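# Three arms carry a ball on a roped ring

## Task

Transfer the ball from the stand it sits on to the other stand in the gap between the benches, which no gripper can reach. The ball rests on a ring lying on its stand's collar, and a rope goes from that ring to a metal block on each arm's own bench, so the arms must work through the ropes. At the end the ring must lie flat on the second stand's collar with the ball on it. Tipping or yanking the ring makes the ball roll off. The task fails if the ball or the ring ever drops more than slightly below the collar of the lower stand, even while hanging in mid-transfer. Arm feet in the scene frame, metres, heading in degrees counter-clockwise from +x: arm1 x=+0.16 y=+1.40 z=+0.97 facing -93; arm2 x=-1.27 y=-0.60 z=+1.04 facing +33; arm3 x=+1.21 y=-0.70 z=+0.97 facing +152. Finish by opening every gripper and moving the arms away; a result that holds only because a robot is still supporting it does not count. Nothing may be knocked out of the work area or onto the floor.

## Robot and tools

Robots: arm1, arm2 and arm3 are identical i2rt Big YAM arms, each with six revolute joints, a two-finger gripper and a wrist camera that, with joints 1 and 6 at zero and the hand level, sits above the hand looking toward the fingertips. Reach is roughly 1.0 m from the joint1 axis. Two fixed room cameras exist: cam_low and cam_top. The ball cannot be grasped directly; the plan is to pull the three ropes via their metal blocks so the ring, kept level and moved smoothly, carries the ball across and settles on the other stand's collar.

Frames: one scene frame, origin on the floor, +z up. The hand point is midway between the fingertips; its z axis runs along the fingers and the fingers open along its y axis. Foot positions and headings are listed in the task. No state line prints foot poses.

execute_actions(actions, cameras): actions is a list holding exactly one action object, or empty to just read state and images. The action has one key per robot ("arm1", "arm2", "arm3"), each containing "joints", an object of absolute joint targets (not offsets) by name. All named motions start together and may finish at different times; an action runs at most 15 s. Joints, radians unless noted, with the done-tolerance: joint1_rad -2.879..2.879 ±0.045, base yaw, positive counter-clockwise seen from above, 0 points along the foot's heading; joint2_rad 0..3.141 ±0.14, shoulder, 0 is upper arm pointing back about level, increasing lifts it up then forward; joint3_rad 0..3.019 ±0.09, elbow, 0 folded, increasing opens; joint4_rad -1.692..1.57 ±0.055, hand pitch, positive tilts fingers up; joint5_rad -1.57..1.57 ±0.03, sideways hand swing, positive to the arm's right; joint6_rad -2.094..2.094 ±0.035, hand roll, positive clockwise viewed from behind the hand; gripper_m 0..0.093 ±0.003, fingertip gap in metres (grip force about 50-62 N per pad, lower on some). Joints run at different speeds, so the hand may swing wide between postures. Joints or robots omitted keep pushing toward their previous targets without it showing in joint_status. Unknown keys or out-of-range numbers reject the whole call and nothing moves. cameras: list of names from arm1_cam_wrist, arm2_cam_wrist, arm3_cam_wrist, cam_low, cam_top, all; omitted, null or ["all"] gives all, [] gives none. Images come at the end of the call in the order of the "pictures" line.

wait(seconds): 0 to 10 s, commands nothing, returns state and images like an empty action.

zoom_image(camera, region): enlarges part of that camera's most recent full image; region is [x0, y0, x1, y1] in pixels from the top-left, at most 504 by 504. Wrist images are 616x616 fisheye; room images are 896x504.

read_manual(section): only "licences"; moves nothing.

finished_scene(scene): ends scene 1 or 2 irreversibly after the last command has been held, reports success, and gives the next scene's task. Replying without any tool call ends all remaining scenes. If resuming from a summary, first send an empty execute_actions to learn the current scene.

Result lines: joint_positions gives measured joints. joint_status tells how each commanded motion ended: off_target (stopped short, may still push); contact_stop or time_out (target dropped, holds in place, except a timed-out joint may keep a nearby target, within 0.375, 0.375, 0.113, 0.225, 0.075, 0.3 rad for joints 1-6, and keep pushing; on_its_own lists it); not_followed (a self/inter-arm collision check blocked that arm's joint targets, often with a cause line; the gripper part still runs, and blocked targets may be retried later). on_its_own describes what the call did not command; its "held at" is a held target, not a position. To relieve pushing, command a joint its reported position. Tiny target changes may produce no motion. Joints holding a load sag. If one call reports a stop, the later motion calls in the same reply are skipped. No line reports robots touching each other.

Cautions: the arms do not stop on contact and can push hard. A hard squeeze between two robots fails and ends the run; hard hits may too. The collision check can react late and ignores fingers, gripper housings and wrist cameras. Sustained pushing or load heats motors: MOTOR HOT appears at 85 °C, and at 100 °C the arm drops everything and falls (OVER-TEMPERATURE FAULT; unfinished keys then read limit_stop_at_motor_heat, so resend them). Some heat carries into scene 2. Avoid drops, slips, slams and jerks of the ring; loose objects may occasionally get a brief push.

Each tool is called after "Request:" as name([rows], argument=value, ...), one row to a line, values as JSON.

## Session

Request:
execute_actions(actions=[])

Scene clock: 0.00 s.
Motor temperatures (°C, as the motors report them): arm1=[27 28 26 27 27 28] | arm2=[25 27 25 26 28 26] | arm3=[27 27 28 24 26 27]
arm1.joint_positions: joint1_rad=+0.392 joint2_rad=+0.607 joint3_rad=+1.413 joint4_rad=-1.443 joint5_rad=-0.230 joint6_rad=+0.739 gripper_m=+0.095
arm1.joint_status: not commanded
arm1.hand: x=+0.2606 y=+1.2175 z=+1.5002 quat_wxyz=(-0.460, -0.709, -0.534, +0.004) (m; scene frame)
arm2.joint_positions: joint1_rad=-0.018 joint2_rad=+0.560 joint3_rad=+1.442 joint4_rad=-1.472 joint5_rad=-0.003 joint6_rad=-0.047 gripper_m=+0.094
arm2.joint_status: not commanded
arm2.hand: x=-1.1163 y=-0.5069 z=+1.5914 quat_wxyz=(-0.458, +0.262, -0.841, -0.118) (m; scene frame)
arm3.joint_positions: joint1_rad=-0.816 joint2_rad=+0.447 joint3_rad=+1.430 joint4_rad=-1.324 joint5_rad=-0.043 joint6_rad=-0.622 gripper_m=+0.094
arm3.joint_status: not commanded
arm3.hand: x=+1.1603 y=-0.5555 z=+1.5640 quat_wxyz=(-0.465, +0.776, -0.257, -0.341) (m; scene frame)
pictures: arm1_cam_wrist, arm2_cam_wrist, arm3_cam_wrist, cam_low, cam_top
Images, in order (width x height): arm1_cam_wrist 616x616, arm2_cam_wrist 616x616, arm3_cam_wrist 616x616, cam_low 896x504, cam_top 896x504.

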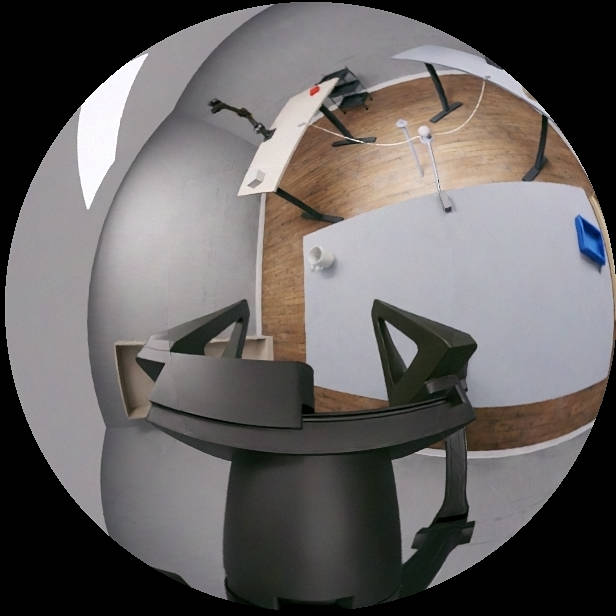

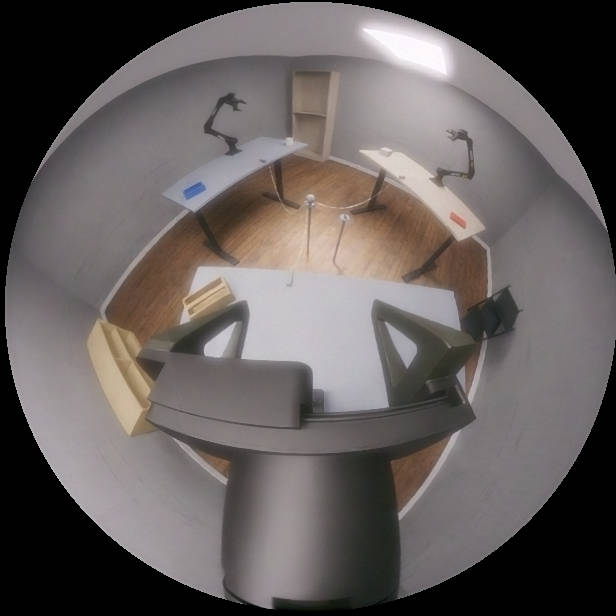

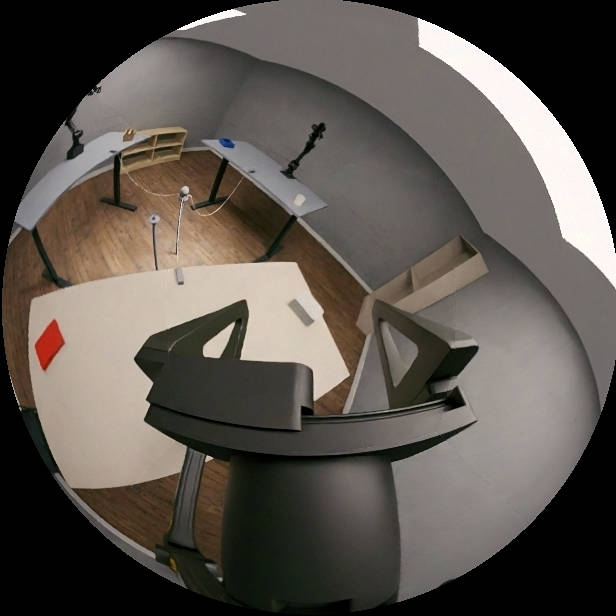

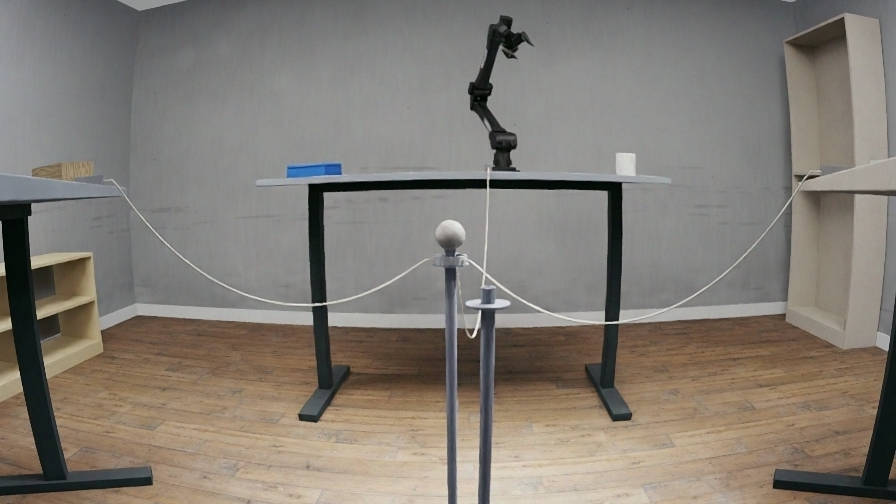

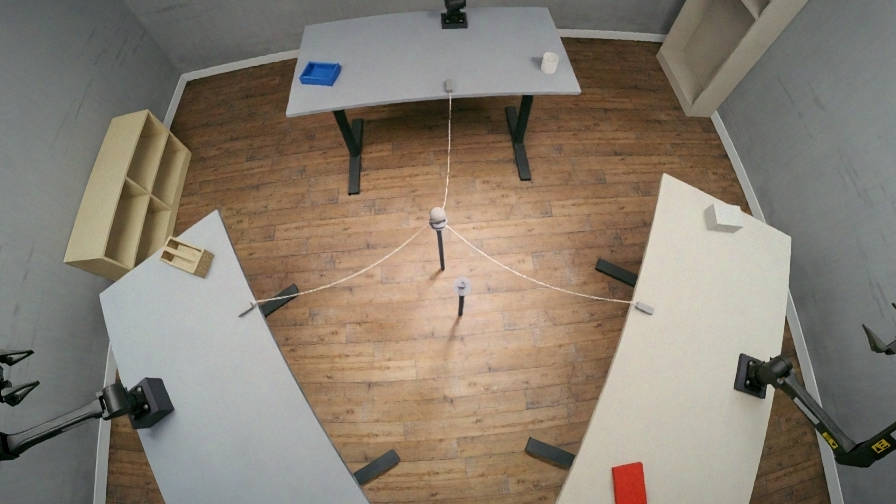

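Request:
execute_actions([
  {"arm1":{"joints":{"joint1_rad":0,"joint2_rad":1.528,"joint3_rad":1.352,"joint4_rad":-1.39,"joint5_rad":0,"joint6_rad":0}},"arm2":{"joints":{"joint1_rad":0.1,"joint2_rad":1.528,"joint3_rad":1.352,"joint4_rad":-1.39,"joint5_rad":0,"joint6_rad":0}},"arm3":{"joints":{"joint1_rad":0,"joint2_rad":1.528,"joint3_rad":1.352,"joint4_rad":-1.39,"joint5_rad":0,"joint6_rad":0}}},
])

Scene clock: 4.80 s.
Motor temperatures (°C, as the motors report them): arm1=[27 28 27 27 27 28] | arm2=[25 27 25 27 28 26] | arm3=[27 27 28 24 26 27]
arm1.joint_positions: joint1_rad=+0.007 joint2_rad=+1.536 joint3_rad=+1.346 joint4_rad=-1.392 joint5_rad=-0.002 joint6_rad=+0.010 gripper_m=+0.095
arm1.joint_status: all done
arm1.hand: x=+0.1398 y=+0.9526 z=+1.1566 quat_wxyz=(+0.002, -0.724, -0.690, -0.009) (m; scene frame)
arm2.joint_positions: joint1_rad=+0.097 joint2_rad=+1.531 joint3_rad=+1.355 joint4_rad=-1.399 joint5_rad=-0.002 joint6_rad=-0.017 gripper_m=+0.094
arm2.joint_status: all done
arm2.hand: x=-0.9180 y=-0.3254 z=+1.2437 quat_wxyz=(+0.000, +0.336, -0.942, +0.001) (m; scene frame)
arm3.joint_positions: joint1_rad=+0.007 joint2_rad=+1.525 joint3_rad=+1.345 joint4_rad=-1.377 joint5_rad=+0.001 joint6_rad=-0.017 gripper_m=+0.094
arm3.joint_status: all done
arm3.hand: x=+0.8116 y=-0.4927 z=+1.1670 quat_wxyz=(-0.005, +0.974, -0.228, -0.001) (m; scene frame)
pictures: arm1_cam_wrist, arm2_cam_wrist, arm3_cam_wrist, cam_low, cam_top
Images, in order (width x height): arm1_cam_wrist 616x616, arm2_cam_wrist 616x616, arm3_cam_wrist 616x616, cam_low 896x504, cam_top 896x504.

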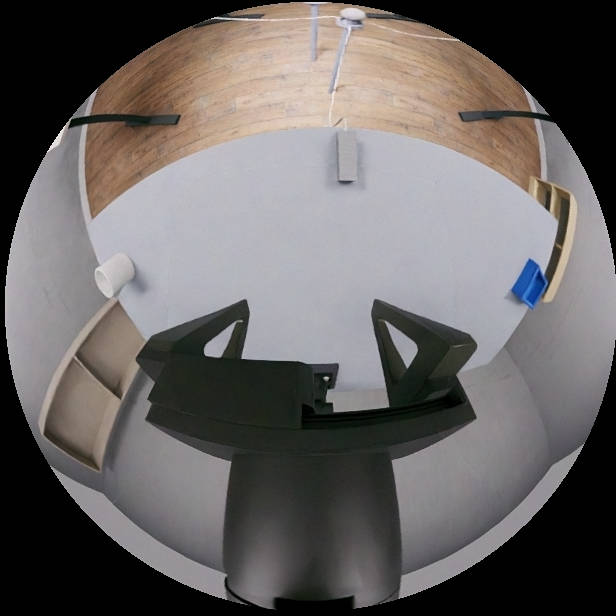

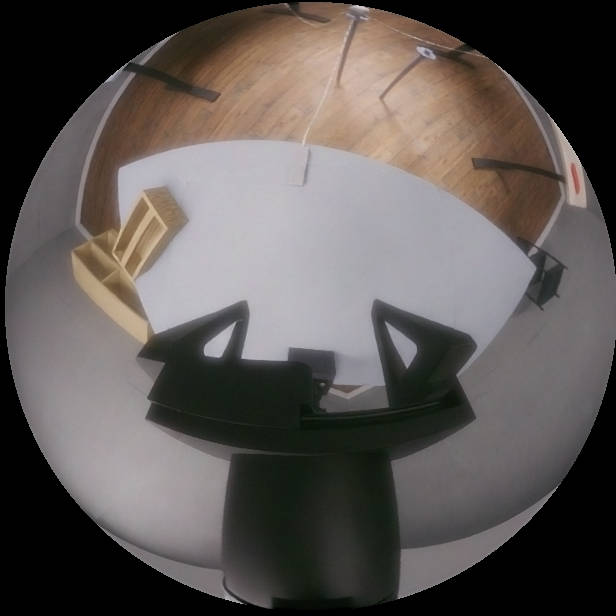

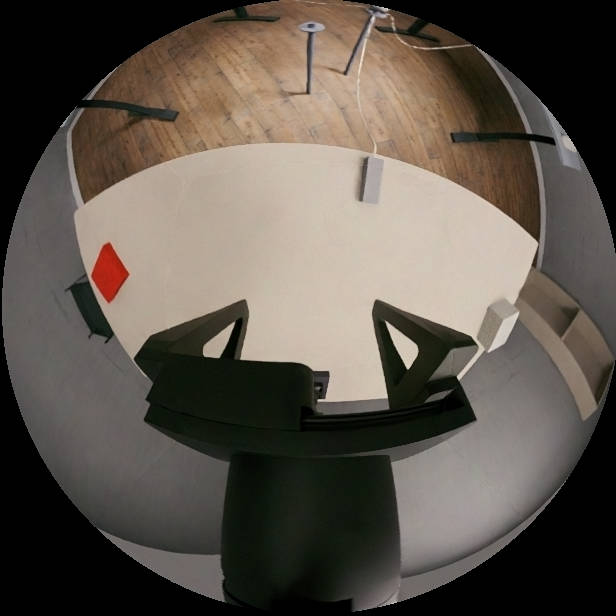

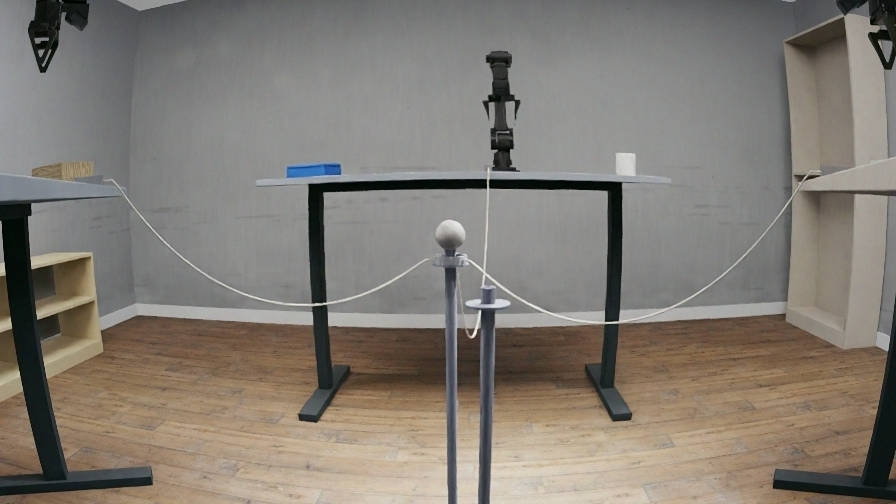

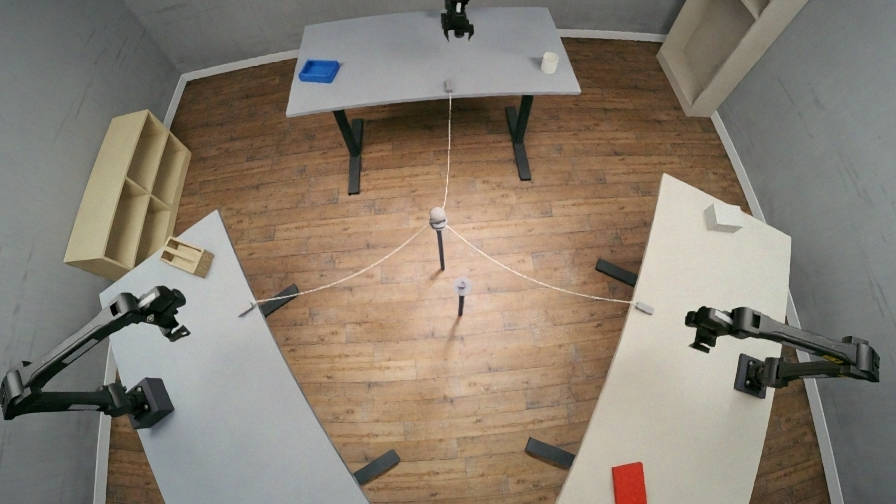

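Request:
execute_actions([
  {"arm1":{"joints":{"joint1_rad":-0.075,"joint2_rad":1.927,"joint3_rad":1.563,"joint4_rad":-1.206,"joint6_rad":-0.05}},"arm2":{"joints":{"joint1_rad":0.135,"joint2_rad":1.995,"joint3_rad":1.467,"joint4_rad":-1.042,"joint6_rad":0.2}},"arm3":{"joints":{"joint1_rad":-0.155,"joint2_rad":1.847,"joint3_rad":1.442,"joint4_rad":-1.165}}},
])

Scene clock: 10.00 s.
Motor temperatures (°C, as the motors report them): arm1=[27 28 28 27 27 28] | arm2=[25 28 26 27 28 26] | arm3=[27 28 29 24 26 27]
arm1.joint_positions: joint1_rad=-0.075 joint2_rad=+1.931 joint3_rad=+1.537 joint4_rad=-1.207 joint5_rad=-0.002 joint6_rad=-0.040 gripper_m=+0.095
arm1.joint_status: all done
arm1.hand: x=+0.0905 y=+0.8415 z=+1.0311 quat_wxyz=(+0.008, -0.734, -0.679, -0.017) (m; scene frame)
arm2.joint_positions: joint1_rad=+0.135 joint2_rad=+1.990 joint3_rad=+1.445 joint4_rad=-1.056 joint5_rad=-0.001 joint6_rad=+0.183 gripper_m=+0.094
arm2.joint_status: all done
arm2.hand: x=-0.8462 y=-0.2426 z=+1.0504 quat_wxyz=(+0.011, +0.259, -0.966, +0.007) (m; scene frame)
arm3.joint_positions: joint1_rad=-0.158 joint2_rad=+1.846 joint3_rad=+1.430 joint4_rad=-1.177 joint5_rad=+0.001 joint6_rad=-0.015 gripper_m=+0.094
arm3.joint_status: all done
arm3.hand: x=+0.7866 y=-0.3800 z=+1.0455 quat_wxyz=(+0.000, +0.951, -0.308, +0.016) (m; scene frame)
pictures: arm1_cam_wrist, arm2_cam_wrist, arm3_cam_wrist, cam_low, cam_top
Images, in order (width x height): arm1_cam_wrist 616x616, arm2_cam_wrist 616x616, arm3_cam_wrist 616x616, cam_low 896x504, cam_top 896x504.

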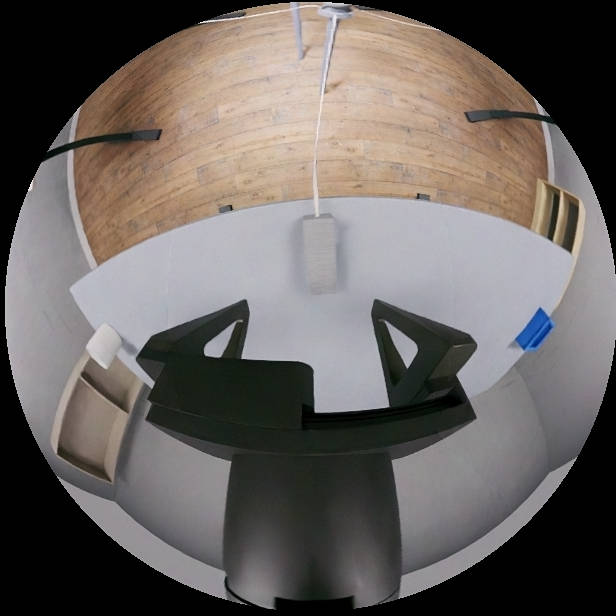

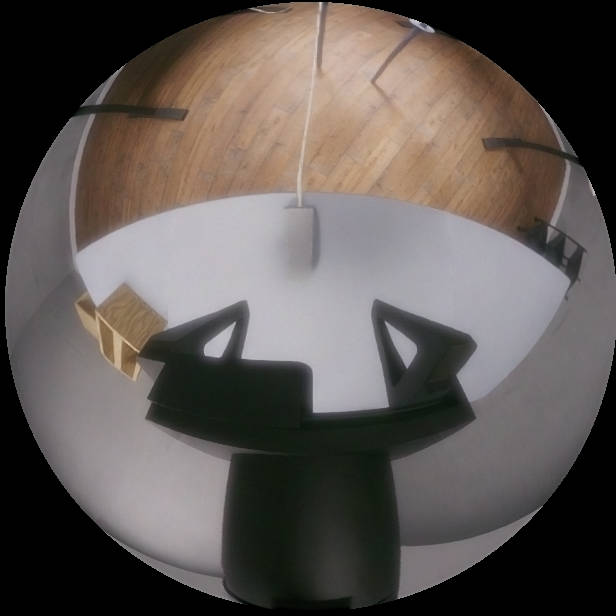

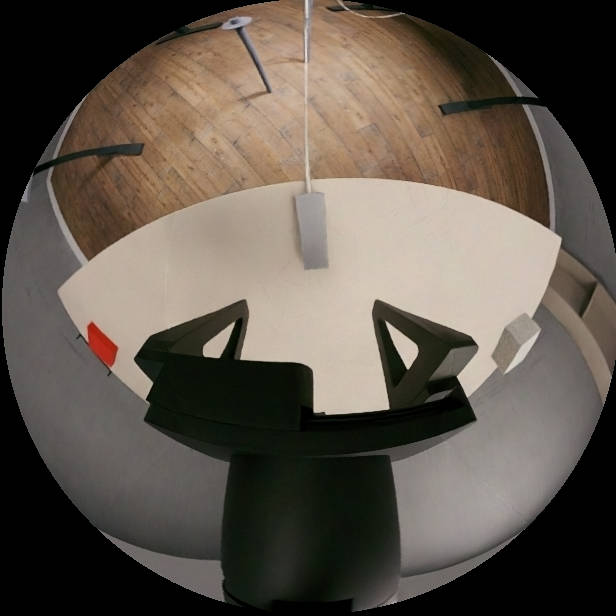

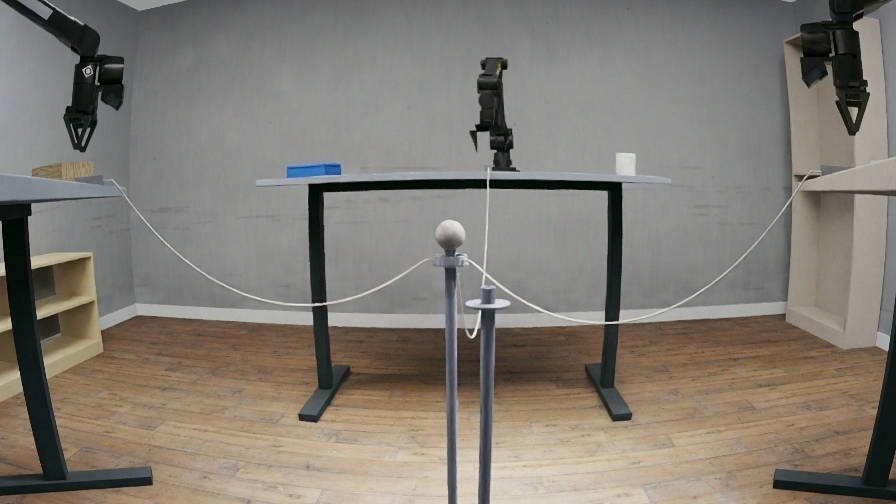

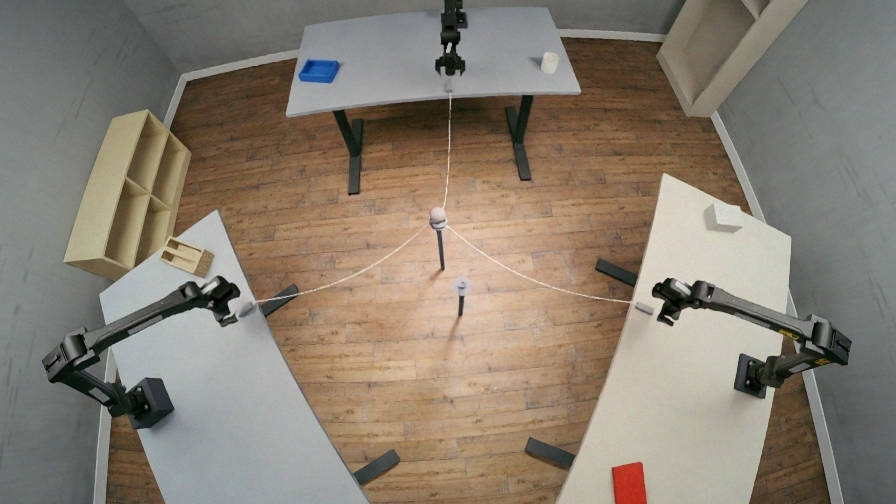

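Request:
execute_actions([
  {"arm1":{"joints":{"joint1_rad":-0.088,"joint2_rad":2.011,"joint3_rad":1.545,"joint4_rad":-1.08}},"arm2":{"joints":{"joint1_rad":0.155,"joint2_rad":2.092,"joint3_rad":1.467,"joint4_rad":-0.915}},"arm3":{"joints":{"joint2_rad":1.982,"joint3_rad":1.48,"joint4_rad":-1.04,"joint6_rad":-0.08}}},
])

Scene clock: 14.00 s.
Motor temperatures (°C, as the motors report them): arm1=[27 29 29 27 27 28] | arm2=[25 28 27 27 28 26] | arm3=[27 28 30 24 26 27]
arm1.joint_positions: joint1_rad=-0.075 joint2_rad=+2.005 joint3_rad=+1.537 joint4_rad=-1.088 joint5_rad=-0.002 joint6_rad=-0.040 gripper_m=+0.095
arm1.joint_status: all done
arm1.hand: x=+0.0881 y=+0.8187 z=+0.9895 quat_wxyz=(-0.007, -0.734, -0.679, +0.000) (m; scene frame)
arm2.joint_positions: joint1_rad=+0.151 joint2_rad=+2.091 joint3_rad=+1.445 joint4_rad=-0.930 joint5_rad=-0.001 joint6_rad=+0.184 gripper_m=+0.094
arm2.joint_status: all done
arm2.hand: x=-0.8401 y=-0.2256 z=+0.9946 quat_wxyz=(+0.000, +0.266, -0.964, +0.002) (m; scene frame)
arm3.joint_positions: joint1_rad=-0.158 joint2_rad=+1.978 joint3_rad=+1.457 joint4_rad=-1.053 joint5_rad=+0.001 joint6_rad=-0.063 gripper_m=+0.094
arm3.joint_status: all done
arm3.hand: x=+0.7627 y=-0.3614 z=+0.9843 quat_wxyz=(-0.003, +0.958, -0.285, +0.007) (m; scene frame)
pictures: arm1_cam_wrist, arm2_cam_wrist, arm3_cam_wrist, cam_low, cam_top
Images, in order (width x height): arm1_cam_wrist 616x616, arm2_cam_wrist 616x616, arm3_cam_wrist 616x616, cam_low 896x504, cam_top 896x504.

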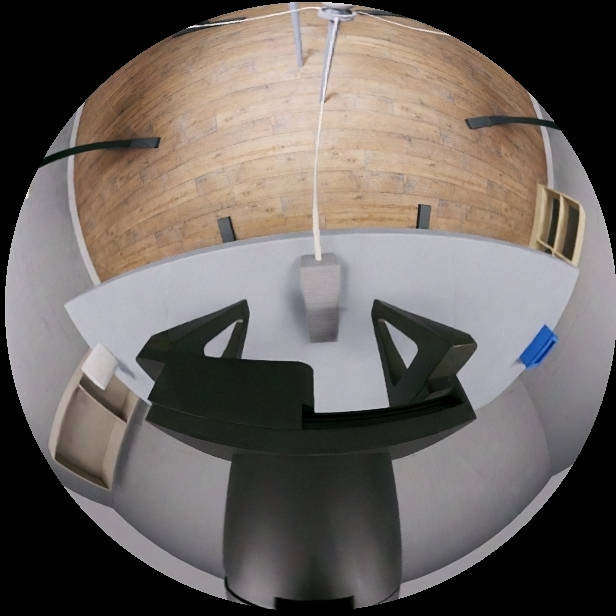

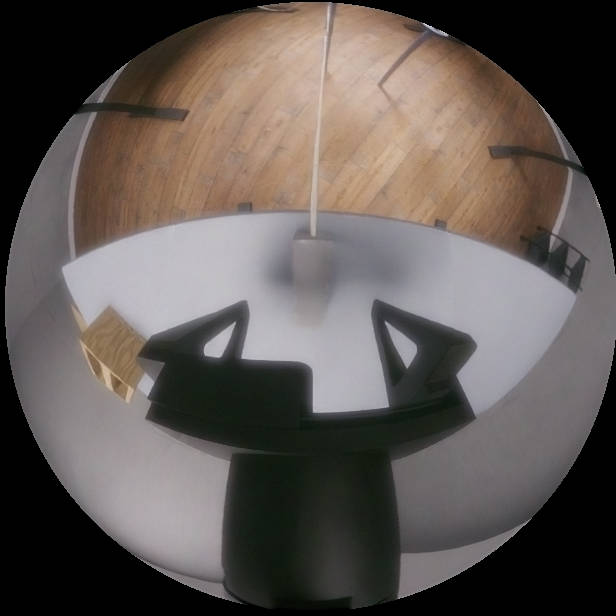

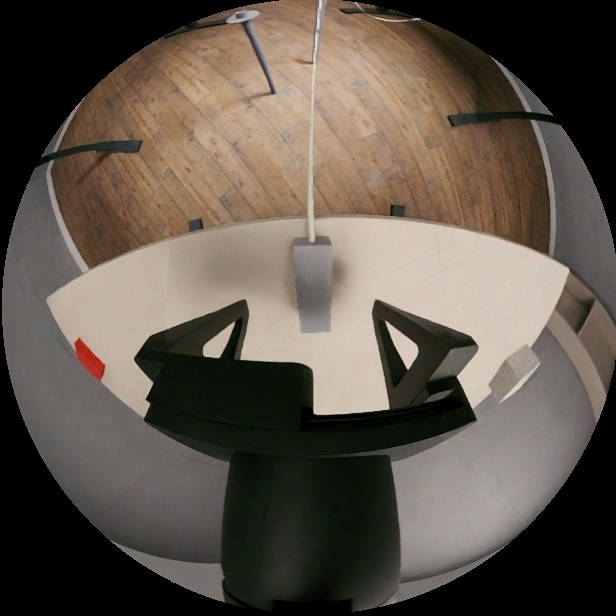

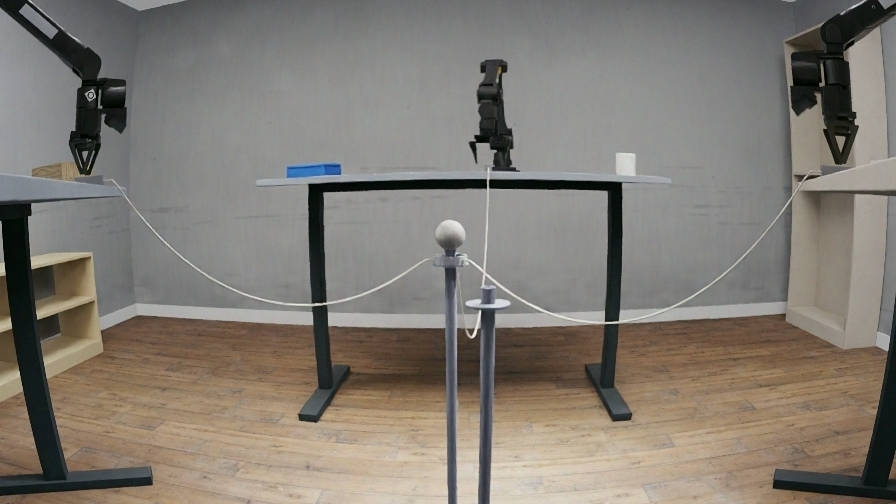

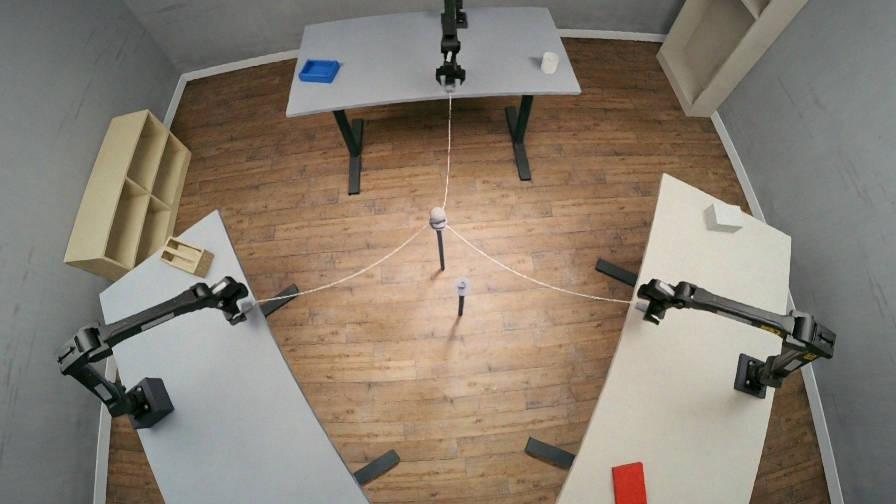

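Request:
execute_actions([
  {"arm1":{"joints":{"joint2_rad":2.048,"joint4_rad":-1.05}},"arm2":{"joints":{"joint2_rad":2.13,"joint4_rad":-0.84}},"arm3":{"joints":{"joint2_rad":2.015,"joint4_rad":-0.97}}},
], cameras=["cam_low"])

Request:
execute_actions([
  {"arm1":{"joints":{"gripper_m":0}},"arm2":{"joints":{"gripper_m":0}},"arm3":{"joints":{"gripper_m":0}}},
])

Scene clock: 17.33 s.
Motor temperatures (°C, as the motors report them): arm1=[27 29 29 27 27 28] | arm2=[25 28 27 27 28 26] | arm3=[27 28 31 24 26 27]
arm1.joint_positions: joint1_rad=-0.075 joint2_rad=+2.028 joint3_rad=+1.537 joint4_rad=-1.059 joint5_rad=-0.002 joint6_rad=-0.040 gripper_m=+0.095
arm1.joint_status: all done
arm1.hand: x=+0.0877 y=+0.8141 z=+0.9768 quat_wxyz=(-0.009, -0.734, -0.679, +0.003) (m; scene frame)
arm2.joint_positions: joint1_rad=+0.151 joint2_rad=+2.109 joint3_rad=+1.445 joint4_rad=-0.855 joint5_rad=-0.001 joint6_rad=+0.184 gripper_m=+0.094
arm2.joint_status: all done
arm2.hand: x=-0.8287 y=-0.2157 z=+0.9853 quat_wxyz=(-0.026, +0.266, -0.963, -0.011) (m; scene frame)
arm3.joint_positions: joint1_rad=-0.158 joint2_rad=+1.982 joint3_rad=+1.457 joint4_rad=-0.984 joint5_rad=+0.001 joint6_rad=-0.064 gripper_m=+0.094
arm3.joint_status: all done
arm3.hand: x=+0.7496 y=-0.3516 z=+0.9825 quat_wxyz=(-0.014, +0.958, -0.285, -0.024) (m; scene frame)
pictures: cam_low
Images, in order (width x height): cam_low 896x504.

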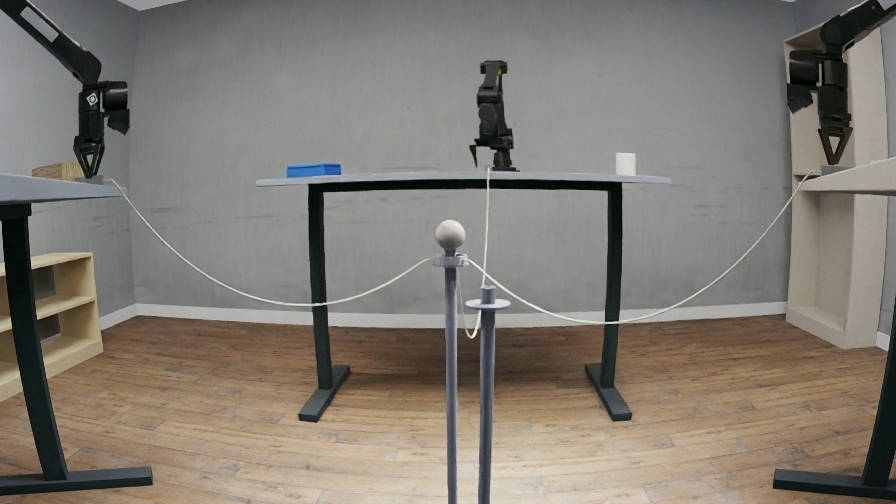

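Scene clock: 18.07 s.
Motor temperatures (°C, as the motors report them): arm1=[27 29 29 27 27 28] | arm2=[25 28 27 27 28 26] | arm3=[27 28 31 24 26 27]
arm1.joint_positions: joint1_rad=-0.075 joint2_rad=+2.028 joint3_rad=+1.537 joint4_rad=-1.058 joint5_rad=-0.001 joint6_rad=-0.042 gripper_m=+0.025
arm1.joint_status: gripper_m off_target (ended at +0.025, target +0.000)
arm1.hand: x=+0.0872 y=+0.8138 z=+0.9768 quat_wxyz=(-0.009, -0.734, -0.679, +0.004) (m; scene frame)
arm2.joint_positions: joint1_rad=+0.151 joint2_rad=+2.109 joint3_rad=+1.445 joint4_rad=-0.853 joint5_rad=+0.000 joint6_rad=+0.185 gripper_m=+0.024
arm2.joint_status: gripper_m off_target (ended at +0.024, target +0.000)
arm2.hand: x=-0.8283 y=-0.2156 z=+0.9853 quat_wxyz=(-0.027, +0.266, -0.964, -0.011) (m; scene frame)
arm3.joint_positions: joint1_rad=-0.158 joint2_rad=+1.982 joint3_rad=+1.457 joint4_rad=-0.984 joint5_rad=+0.001 joint6_rad=-0.064 gripper_m=+0.000
arm3.joint_status: all done
arm3.hand: x=+0.7496 y=-0.3516 z=+0.9825 quat_wxyz=(-0.014, +0.958, -0.285, -0.024) (m; scene frame)
pictures: arm1_cam_wrist, arm2_cam_wrist, arm3_cam_wrist, cam_low, cam_top
Images, in order (width x height): arm1_cam_wrist 616x616, arm2_cam_wrist 616x616, arm3_cam_wrist 616x616, cam_low 896x504, cam_top 896x504.

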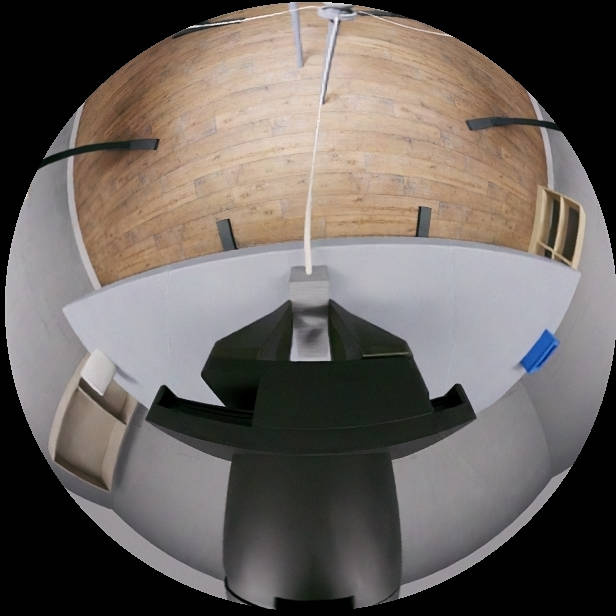

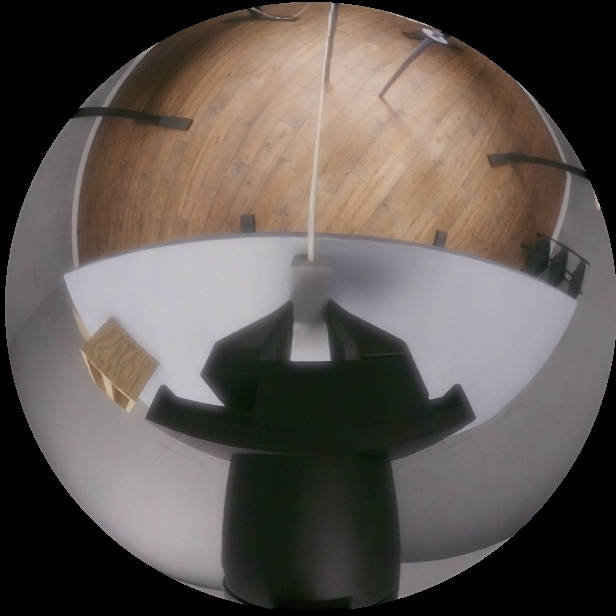

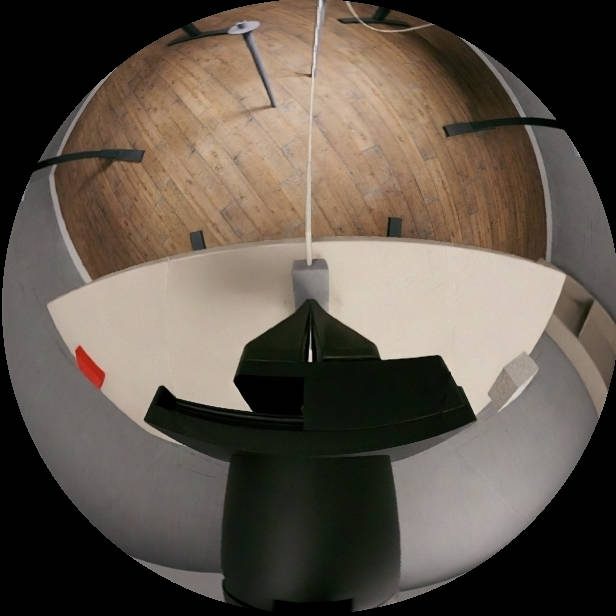

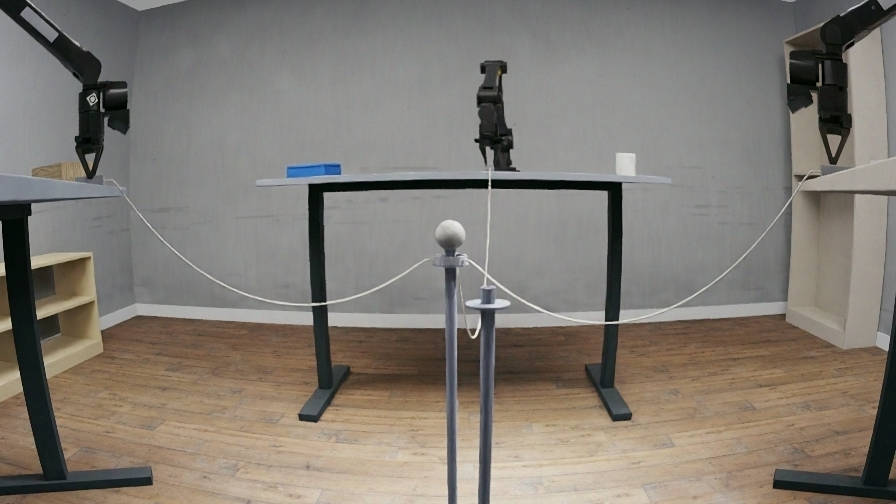

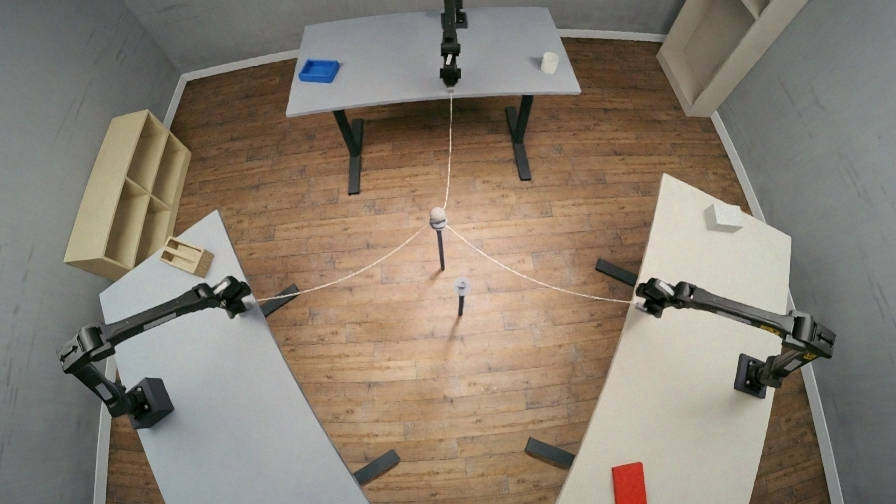

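Request:
execute_actions([
  {"arm1":{"joints":{"gripper_m":0.06}},"arm2":{"joints":{"gripper_m":0.06}},"arm3":{"joints":{"gripper_m":0.06}}},
], cameras=[])

Request:
execute_actions([
  {"arm1":{"joints":{"joint2_rad":2.07}},"arm2":{"joints":{"joint2_rad":2.155}},"arm3":{"joints":{"joint2_rad":2.05}}},
], cameras=["cam_low"])

Request:
zoom_image(camera="cam_low", region=[440, 100, 896, 220])

Request:
zoom_image(camera="cam_low", region=[0, 100, 200, 220])

Scene clock: 20.13 s.
Motor temperatures (°C, as the motors report them): arm1=[27 29 29 27 27 28] | arm2=[25 29 27 27 28 26] | arm3=[27 28 31 24 26 27]
arm1.joint_positions: joint1_rad=-0.075 joint2_rad=+2.028 joint3_rad=+1.537 joint4_rad=-1.058 joint5_rad=-0.001 joint6_rad=-0.042 gripper_m=+0.060
arm1.joint_status: all done
arm1.hand: x=+0.0872 y=+0.8138 z=+0.9768 quat_wxyz=(-0.009, -0.734, -0.679, +0.004) (m; scene frame)
arm2.joint_positions: joint1_rad=+0.151 joint2_rad=+2.109 joint3_rad=+1.445 joint4_rad=-0.853 joint5_rad=+0.000 joint6_rad=+0.185 gripper_m=+0.060
arm2.joint_status: all done
arm2.hand: x=-0.8283 y=-0.2156 z=+0.9851 quat_wxyz=(-0.026, +0.266, -0.964, -0.010) (m; scene frame)
arm3.joint_positions: joint1_rad=-0.158 joint2_rad=+1.982 joint3_rad=+1.457 joint4_rad=-0.984 joint5_rad=+0.001 joint6_rad=-0.064 gripper_m=+0.060
arm3.joint_status: all done
arm3.hand: x=+0.7496 y=-0.3516 z=+0.9825 quat_wxyz=(-0.014, +0.958, -0.284, -0.024) (m; scene frame)
pictures: none
No camera images: the call's "cameras" was empty. Leave "cameras" out to get every camera's image.

Scene clock: 20.87 s.
Motor temperatures (°C, as the motors report them): arm1=[27 29 29 27 27 28] | arm2=[25 29 27 27 28 26] | arm3=[27 28 31 24 26 27]
arm1.joint_positions: joint1_rad=-0.075 joint2_rad=+2.050 joint3_rad=+1.537 joint4_rad=-1.058 joint5_rad=-0.001 joint6_rad=-0.042 gripper_m=+0.060
arm1.joint_status: all done
arm1.hand: x=+0.0876 y=+0.8165 z=+0.9645 quat_wxyz=(-0.002, -0.734, -0.679, -0.005) (m; scene frame)
arm2.joint_positions: joint1_rad=+0.151 joint2_rad=+2.137 joint3_rad=+1.445 joint4_rad=-0.853 joint5_rad=+0.000 joint6_rad=+0.185 gripper_m=+0.060
arm2.joint_status: all done
arm2.hand: x=-0.8324 y=-0.2193 z=+0.9694 quat_wxyz=(-0.014, +0.266, -0.964, -0.004) (m; scene frame)
arm3.joint_positions: joint1_rad=-0.158 joint2_rad=+2.029 joint3_rad=+1.457 joint4_rad=-0.983 joint5_rad=+0.001 joint6_rad=-0.064 gripper_m=+0.060
arm3.joint_status: all done
arm3.hand: x=+0.7546 y=-0.3550 z=+0.9565 quat_wxyz=(-0.006, +0.959, -0.285, -0.002) (m; scene frame)
pictures: cam_low
Images, in order (width x height): cam_low 896x504.

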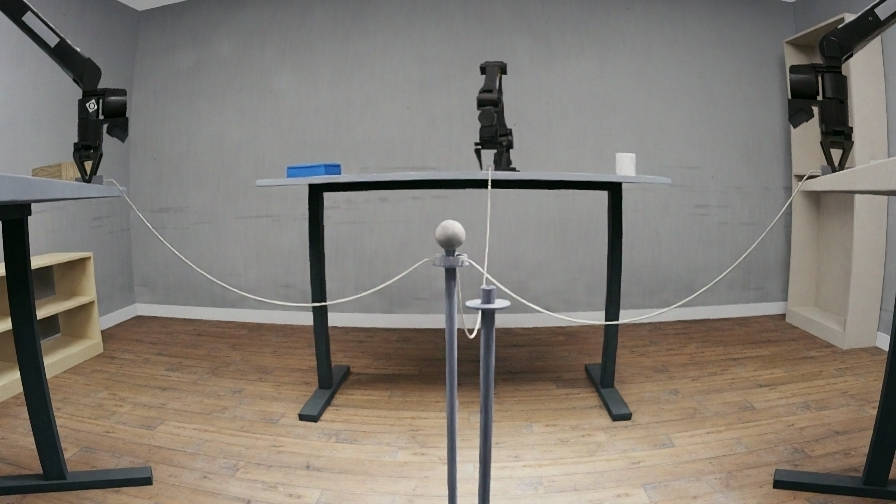

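Region (440, 100, 896, 220) of cam_low's 896x504 image, scaled by 1.105, with more detail than that image has; it fills the top 133 rows of this view, and the rest is white.

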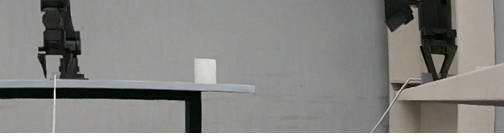

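Region (0, 100, 200, 220) of cam_low's 896x504 image, scaled by 2.520, with more detail than that image has; it fills the top 302 rows of this view, and the rest is white.

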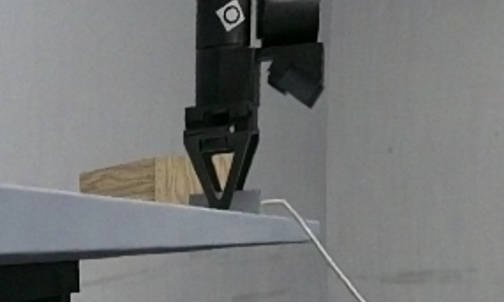

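Request:
execute_actions([
  {"arm1":{"joints":{"gripper_m":0}},"arm2":{"joints":{"gripper_m":0}},"arm3":{"joints":{"gripper_m":0}}},
], cameras=[])

Request:
execute_actions([
  {"arm1":{"joints":{"joint2_rad":1.26,"joint3_rad":1.15,"joint4_rad":-1.44}},"arm2":{"joints":{"joint2_rad":1.895,"joint3_rad":1.69,"joint4_rad":-1.35}},"arm3":{"joints":{"joint2_rad":1.842,"joint3_rad":1.8,"joint4_rad":-1.51}}},
], cameras=["cam_low","cam_top"])

Scene clock: 25.10 s.
Motor temperatures (°C, as the motors report them): arm1=[27 30 29 27 27 28] | arm2=[25 29 28 27 28 26] | arm3=[27 29 31 24 26 27]
arm1.joint_positions: joint1_rad=-0.075 joint2_rad=+2.050 joint3_rad=+1.537 joint4_rad=-1.057 joint5_rad=-0.001 joint6_rad=-0.042 gripper_m=+0.025
arm1.joint_status: gripper_m off_target (ended at +0.025, target +0.000)
arm1.hand: x=+0.0876 y=+0.8164 z=+0.9645 quat_wxyz=(-0.002, -0.734, -0.679, -0.004) (m; scene frame)
arm2.joint_positions: joint1_rad=+0.151 joint2_rad=+2.137 joint3_rad=+1.445 joint4_rad=-0.853 joint5_rad=+0.000 joint6_rad=+0.185 gripper_m=+0.024
arm2.joint_status: gripper_m off_target (ended at +0.024, target +0.000)
arm2.hand: x=-0.8324 y=-0.2193 z=+0.9694 quat_wxyz=(-0.014, +0.266, -0.964, -0.004) (m; scene frame)
arm3.joint_positions: joint1_rad=-0.158 joint2_rad=+2.029 joint3_rad=+1.457 joint4_rad=-0.983 joint5_rad=+0.000 joint6_rad=-0.065 gripper_m=+0.024
arm3.joint_status: gripper_m off_target (ended at +0.024, target +0.000)
arm3.hand: x=+0.7545 y=-0.3550 z=+0.9565 quat_wxyz=(-0.006, +0.959, -0.284, -0.002) (m; scene frame)
pictures: none
No camera images: the call's "cameras" was empty. Leave "cameras" out to get every camera's image.

Scene clock: 26.70 s.
Motor temperatures (°C, as the motors report them): arm1=[27 30 29 27 27 28] | arm2=[25 29 28 27 28 26] | arm3=[27 29 32 24 26 27]
arm1.joint_positions: joint1_rad=-0.075 joint2_rad=+1.255 joint3_rad=+1.153 joint4_rad=-1.435 joint5_rad=-0.001 joint6_rad=-0.042 gripper_m=+0.025
arm1.joint_status: all done
arm1.hand: x=+0.1133 y=+1.0465 z=+1.1907 quat_wxyz=(-0.013, -0.734, -0.679, +0.008) (m; scene frame)
arm2.joint_positions: joint1_rad=+0.151 joint2_rad=+1.904 joint3_rad=+1.677 joint4_rad=-1.337 joint5_rad=+0.000 joint6_rad=+0.185 gripper_m=+0.024
arm2.joint_status: all done
arm2.hand: x=-0.8328 y=-0.2184 z=+1.1797 quat_wxyz=(-0.006, +0.266, -0.964, +0.000) (m; scene frame)
arm3.joint_positions: joint1_rad=-0.158 joint2_rad=+1.842 joint3_rad=+1.791 joint4_rad=-1.497 joint5_rad=+0.000 joint6_rad=-0.065 gripper_m=+0.024
arm3.joint_status: all done
arm3.hand: x=+0.7514 y=-0.3553 z=+1.1810 quat_wxyz=(-0.007, +0.959, -0.284, -0.006) (m; scene frame)
pictures: cam_low, cam_top
Images, in order (width x height): cam_low 896x504, cam_top 896x504.

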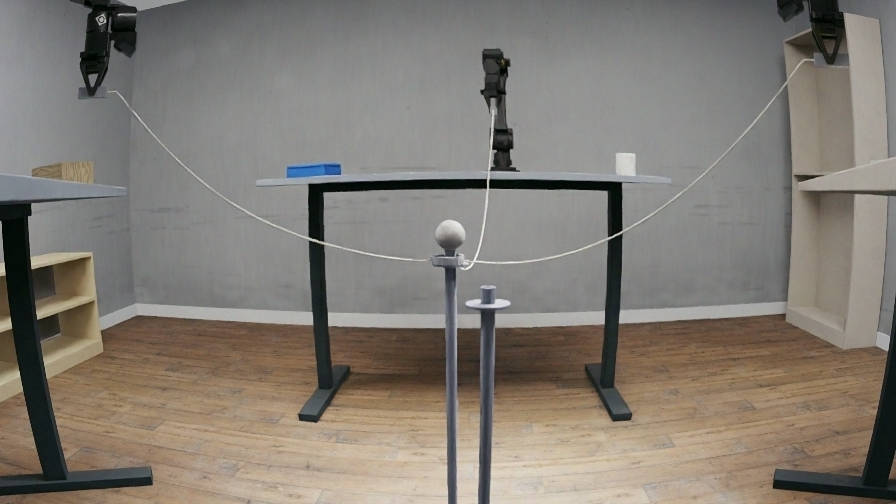

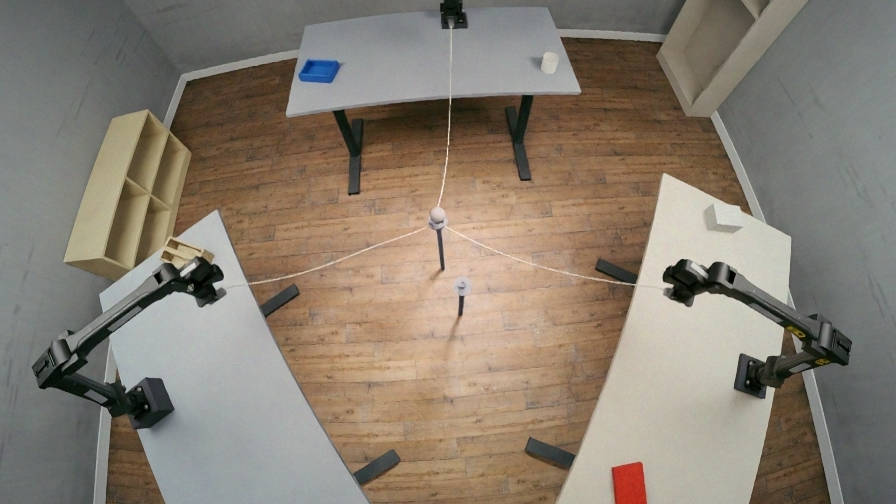

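Request:
execute_actions([
  {"arm1":{"joints":{"joint4_rad":-1.57}},"arm2":{"joints":{"joint2_rad":1.83}},"arm3":{"joints":{"joint2_rad":1.755}}},
], cameras=["cam_low","cam_top"])

Scene clock: 30.27 s.
Motor temperatures (°C, as the motors report them): arm1=[27 29 29 27 27 28] | arm2=[25 29 28 26 28 26] | arm3=[27 29 32 24 26 27]
arm1.joint_positions: joint1_rad=-0.075 joint2_rad=+1.255 joint3_rad=+1.153 joint4_rad=-1.561 joint5_rad=-0.001 joint6_rad=-0.042 gripper_m=+0.025
arm1.joint_status: all done
arm1.hand: x=+0.1170 y=+1.0773 z=+1.1918 quat_wxyz=(+0.028, -0.733, -0.679, -0.040) (m; scene frame)
arm2.joint_positions: joint1_rad=+0.151 joint2_rad=+1.825 joint3_rad=+1.677 joint4_rad=-1.337 joint5_rad=+0.000 joint6_rad=+0.185 gripper_m=+0.024
arm2.joint_status: all done
arm2.hand: x=-0.8346 y=-0.2197 z=+1.2240 quat_wxyz=(-0.041, +0.266, -0.963, -0.018) (m; scene frame)
arm3.joint_positions: joint1_rad=-0.158 joint2_rad=+1.747 joint3_rad=+1.791 joint4_rad=-1.497 joint5_rad=+0.000 joint6_rad=-0.065 gripper_m=+0.024
arm3.joint_status: all done
arm3.hand: x=+0.7591 y=-0.3617 z=+1.2333 quat_wxyz=(-0.024, +0.957, -0.284, -0.050) (m; scene frame)
pictures: cam_low, cam_top
Images, in order (width x height): cam_low 896x504, cam_top 896x504.

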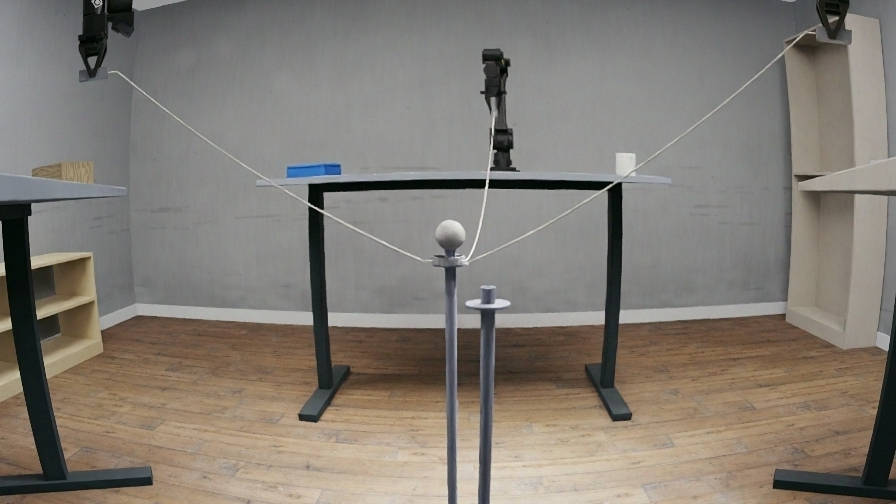

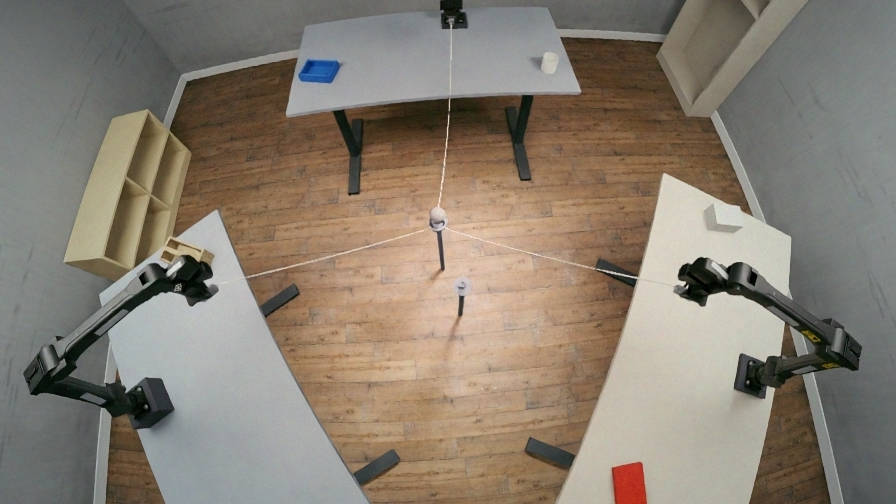

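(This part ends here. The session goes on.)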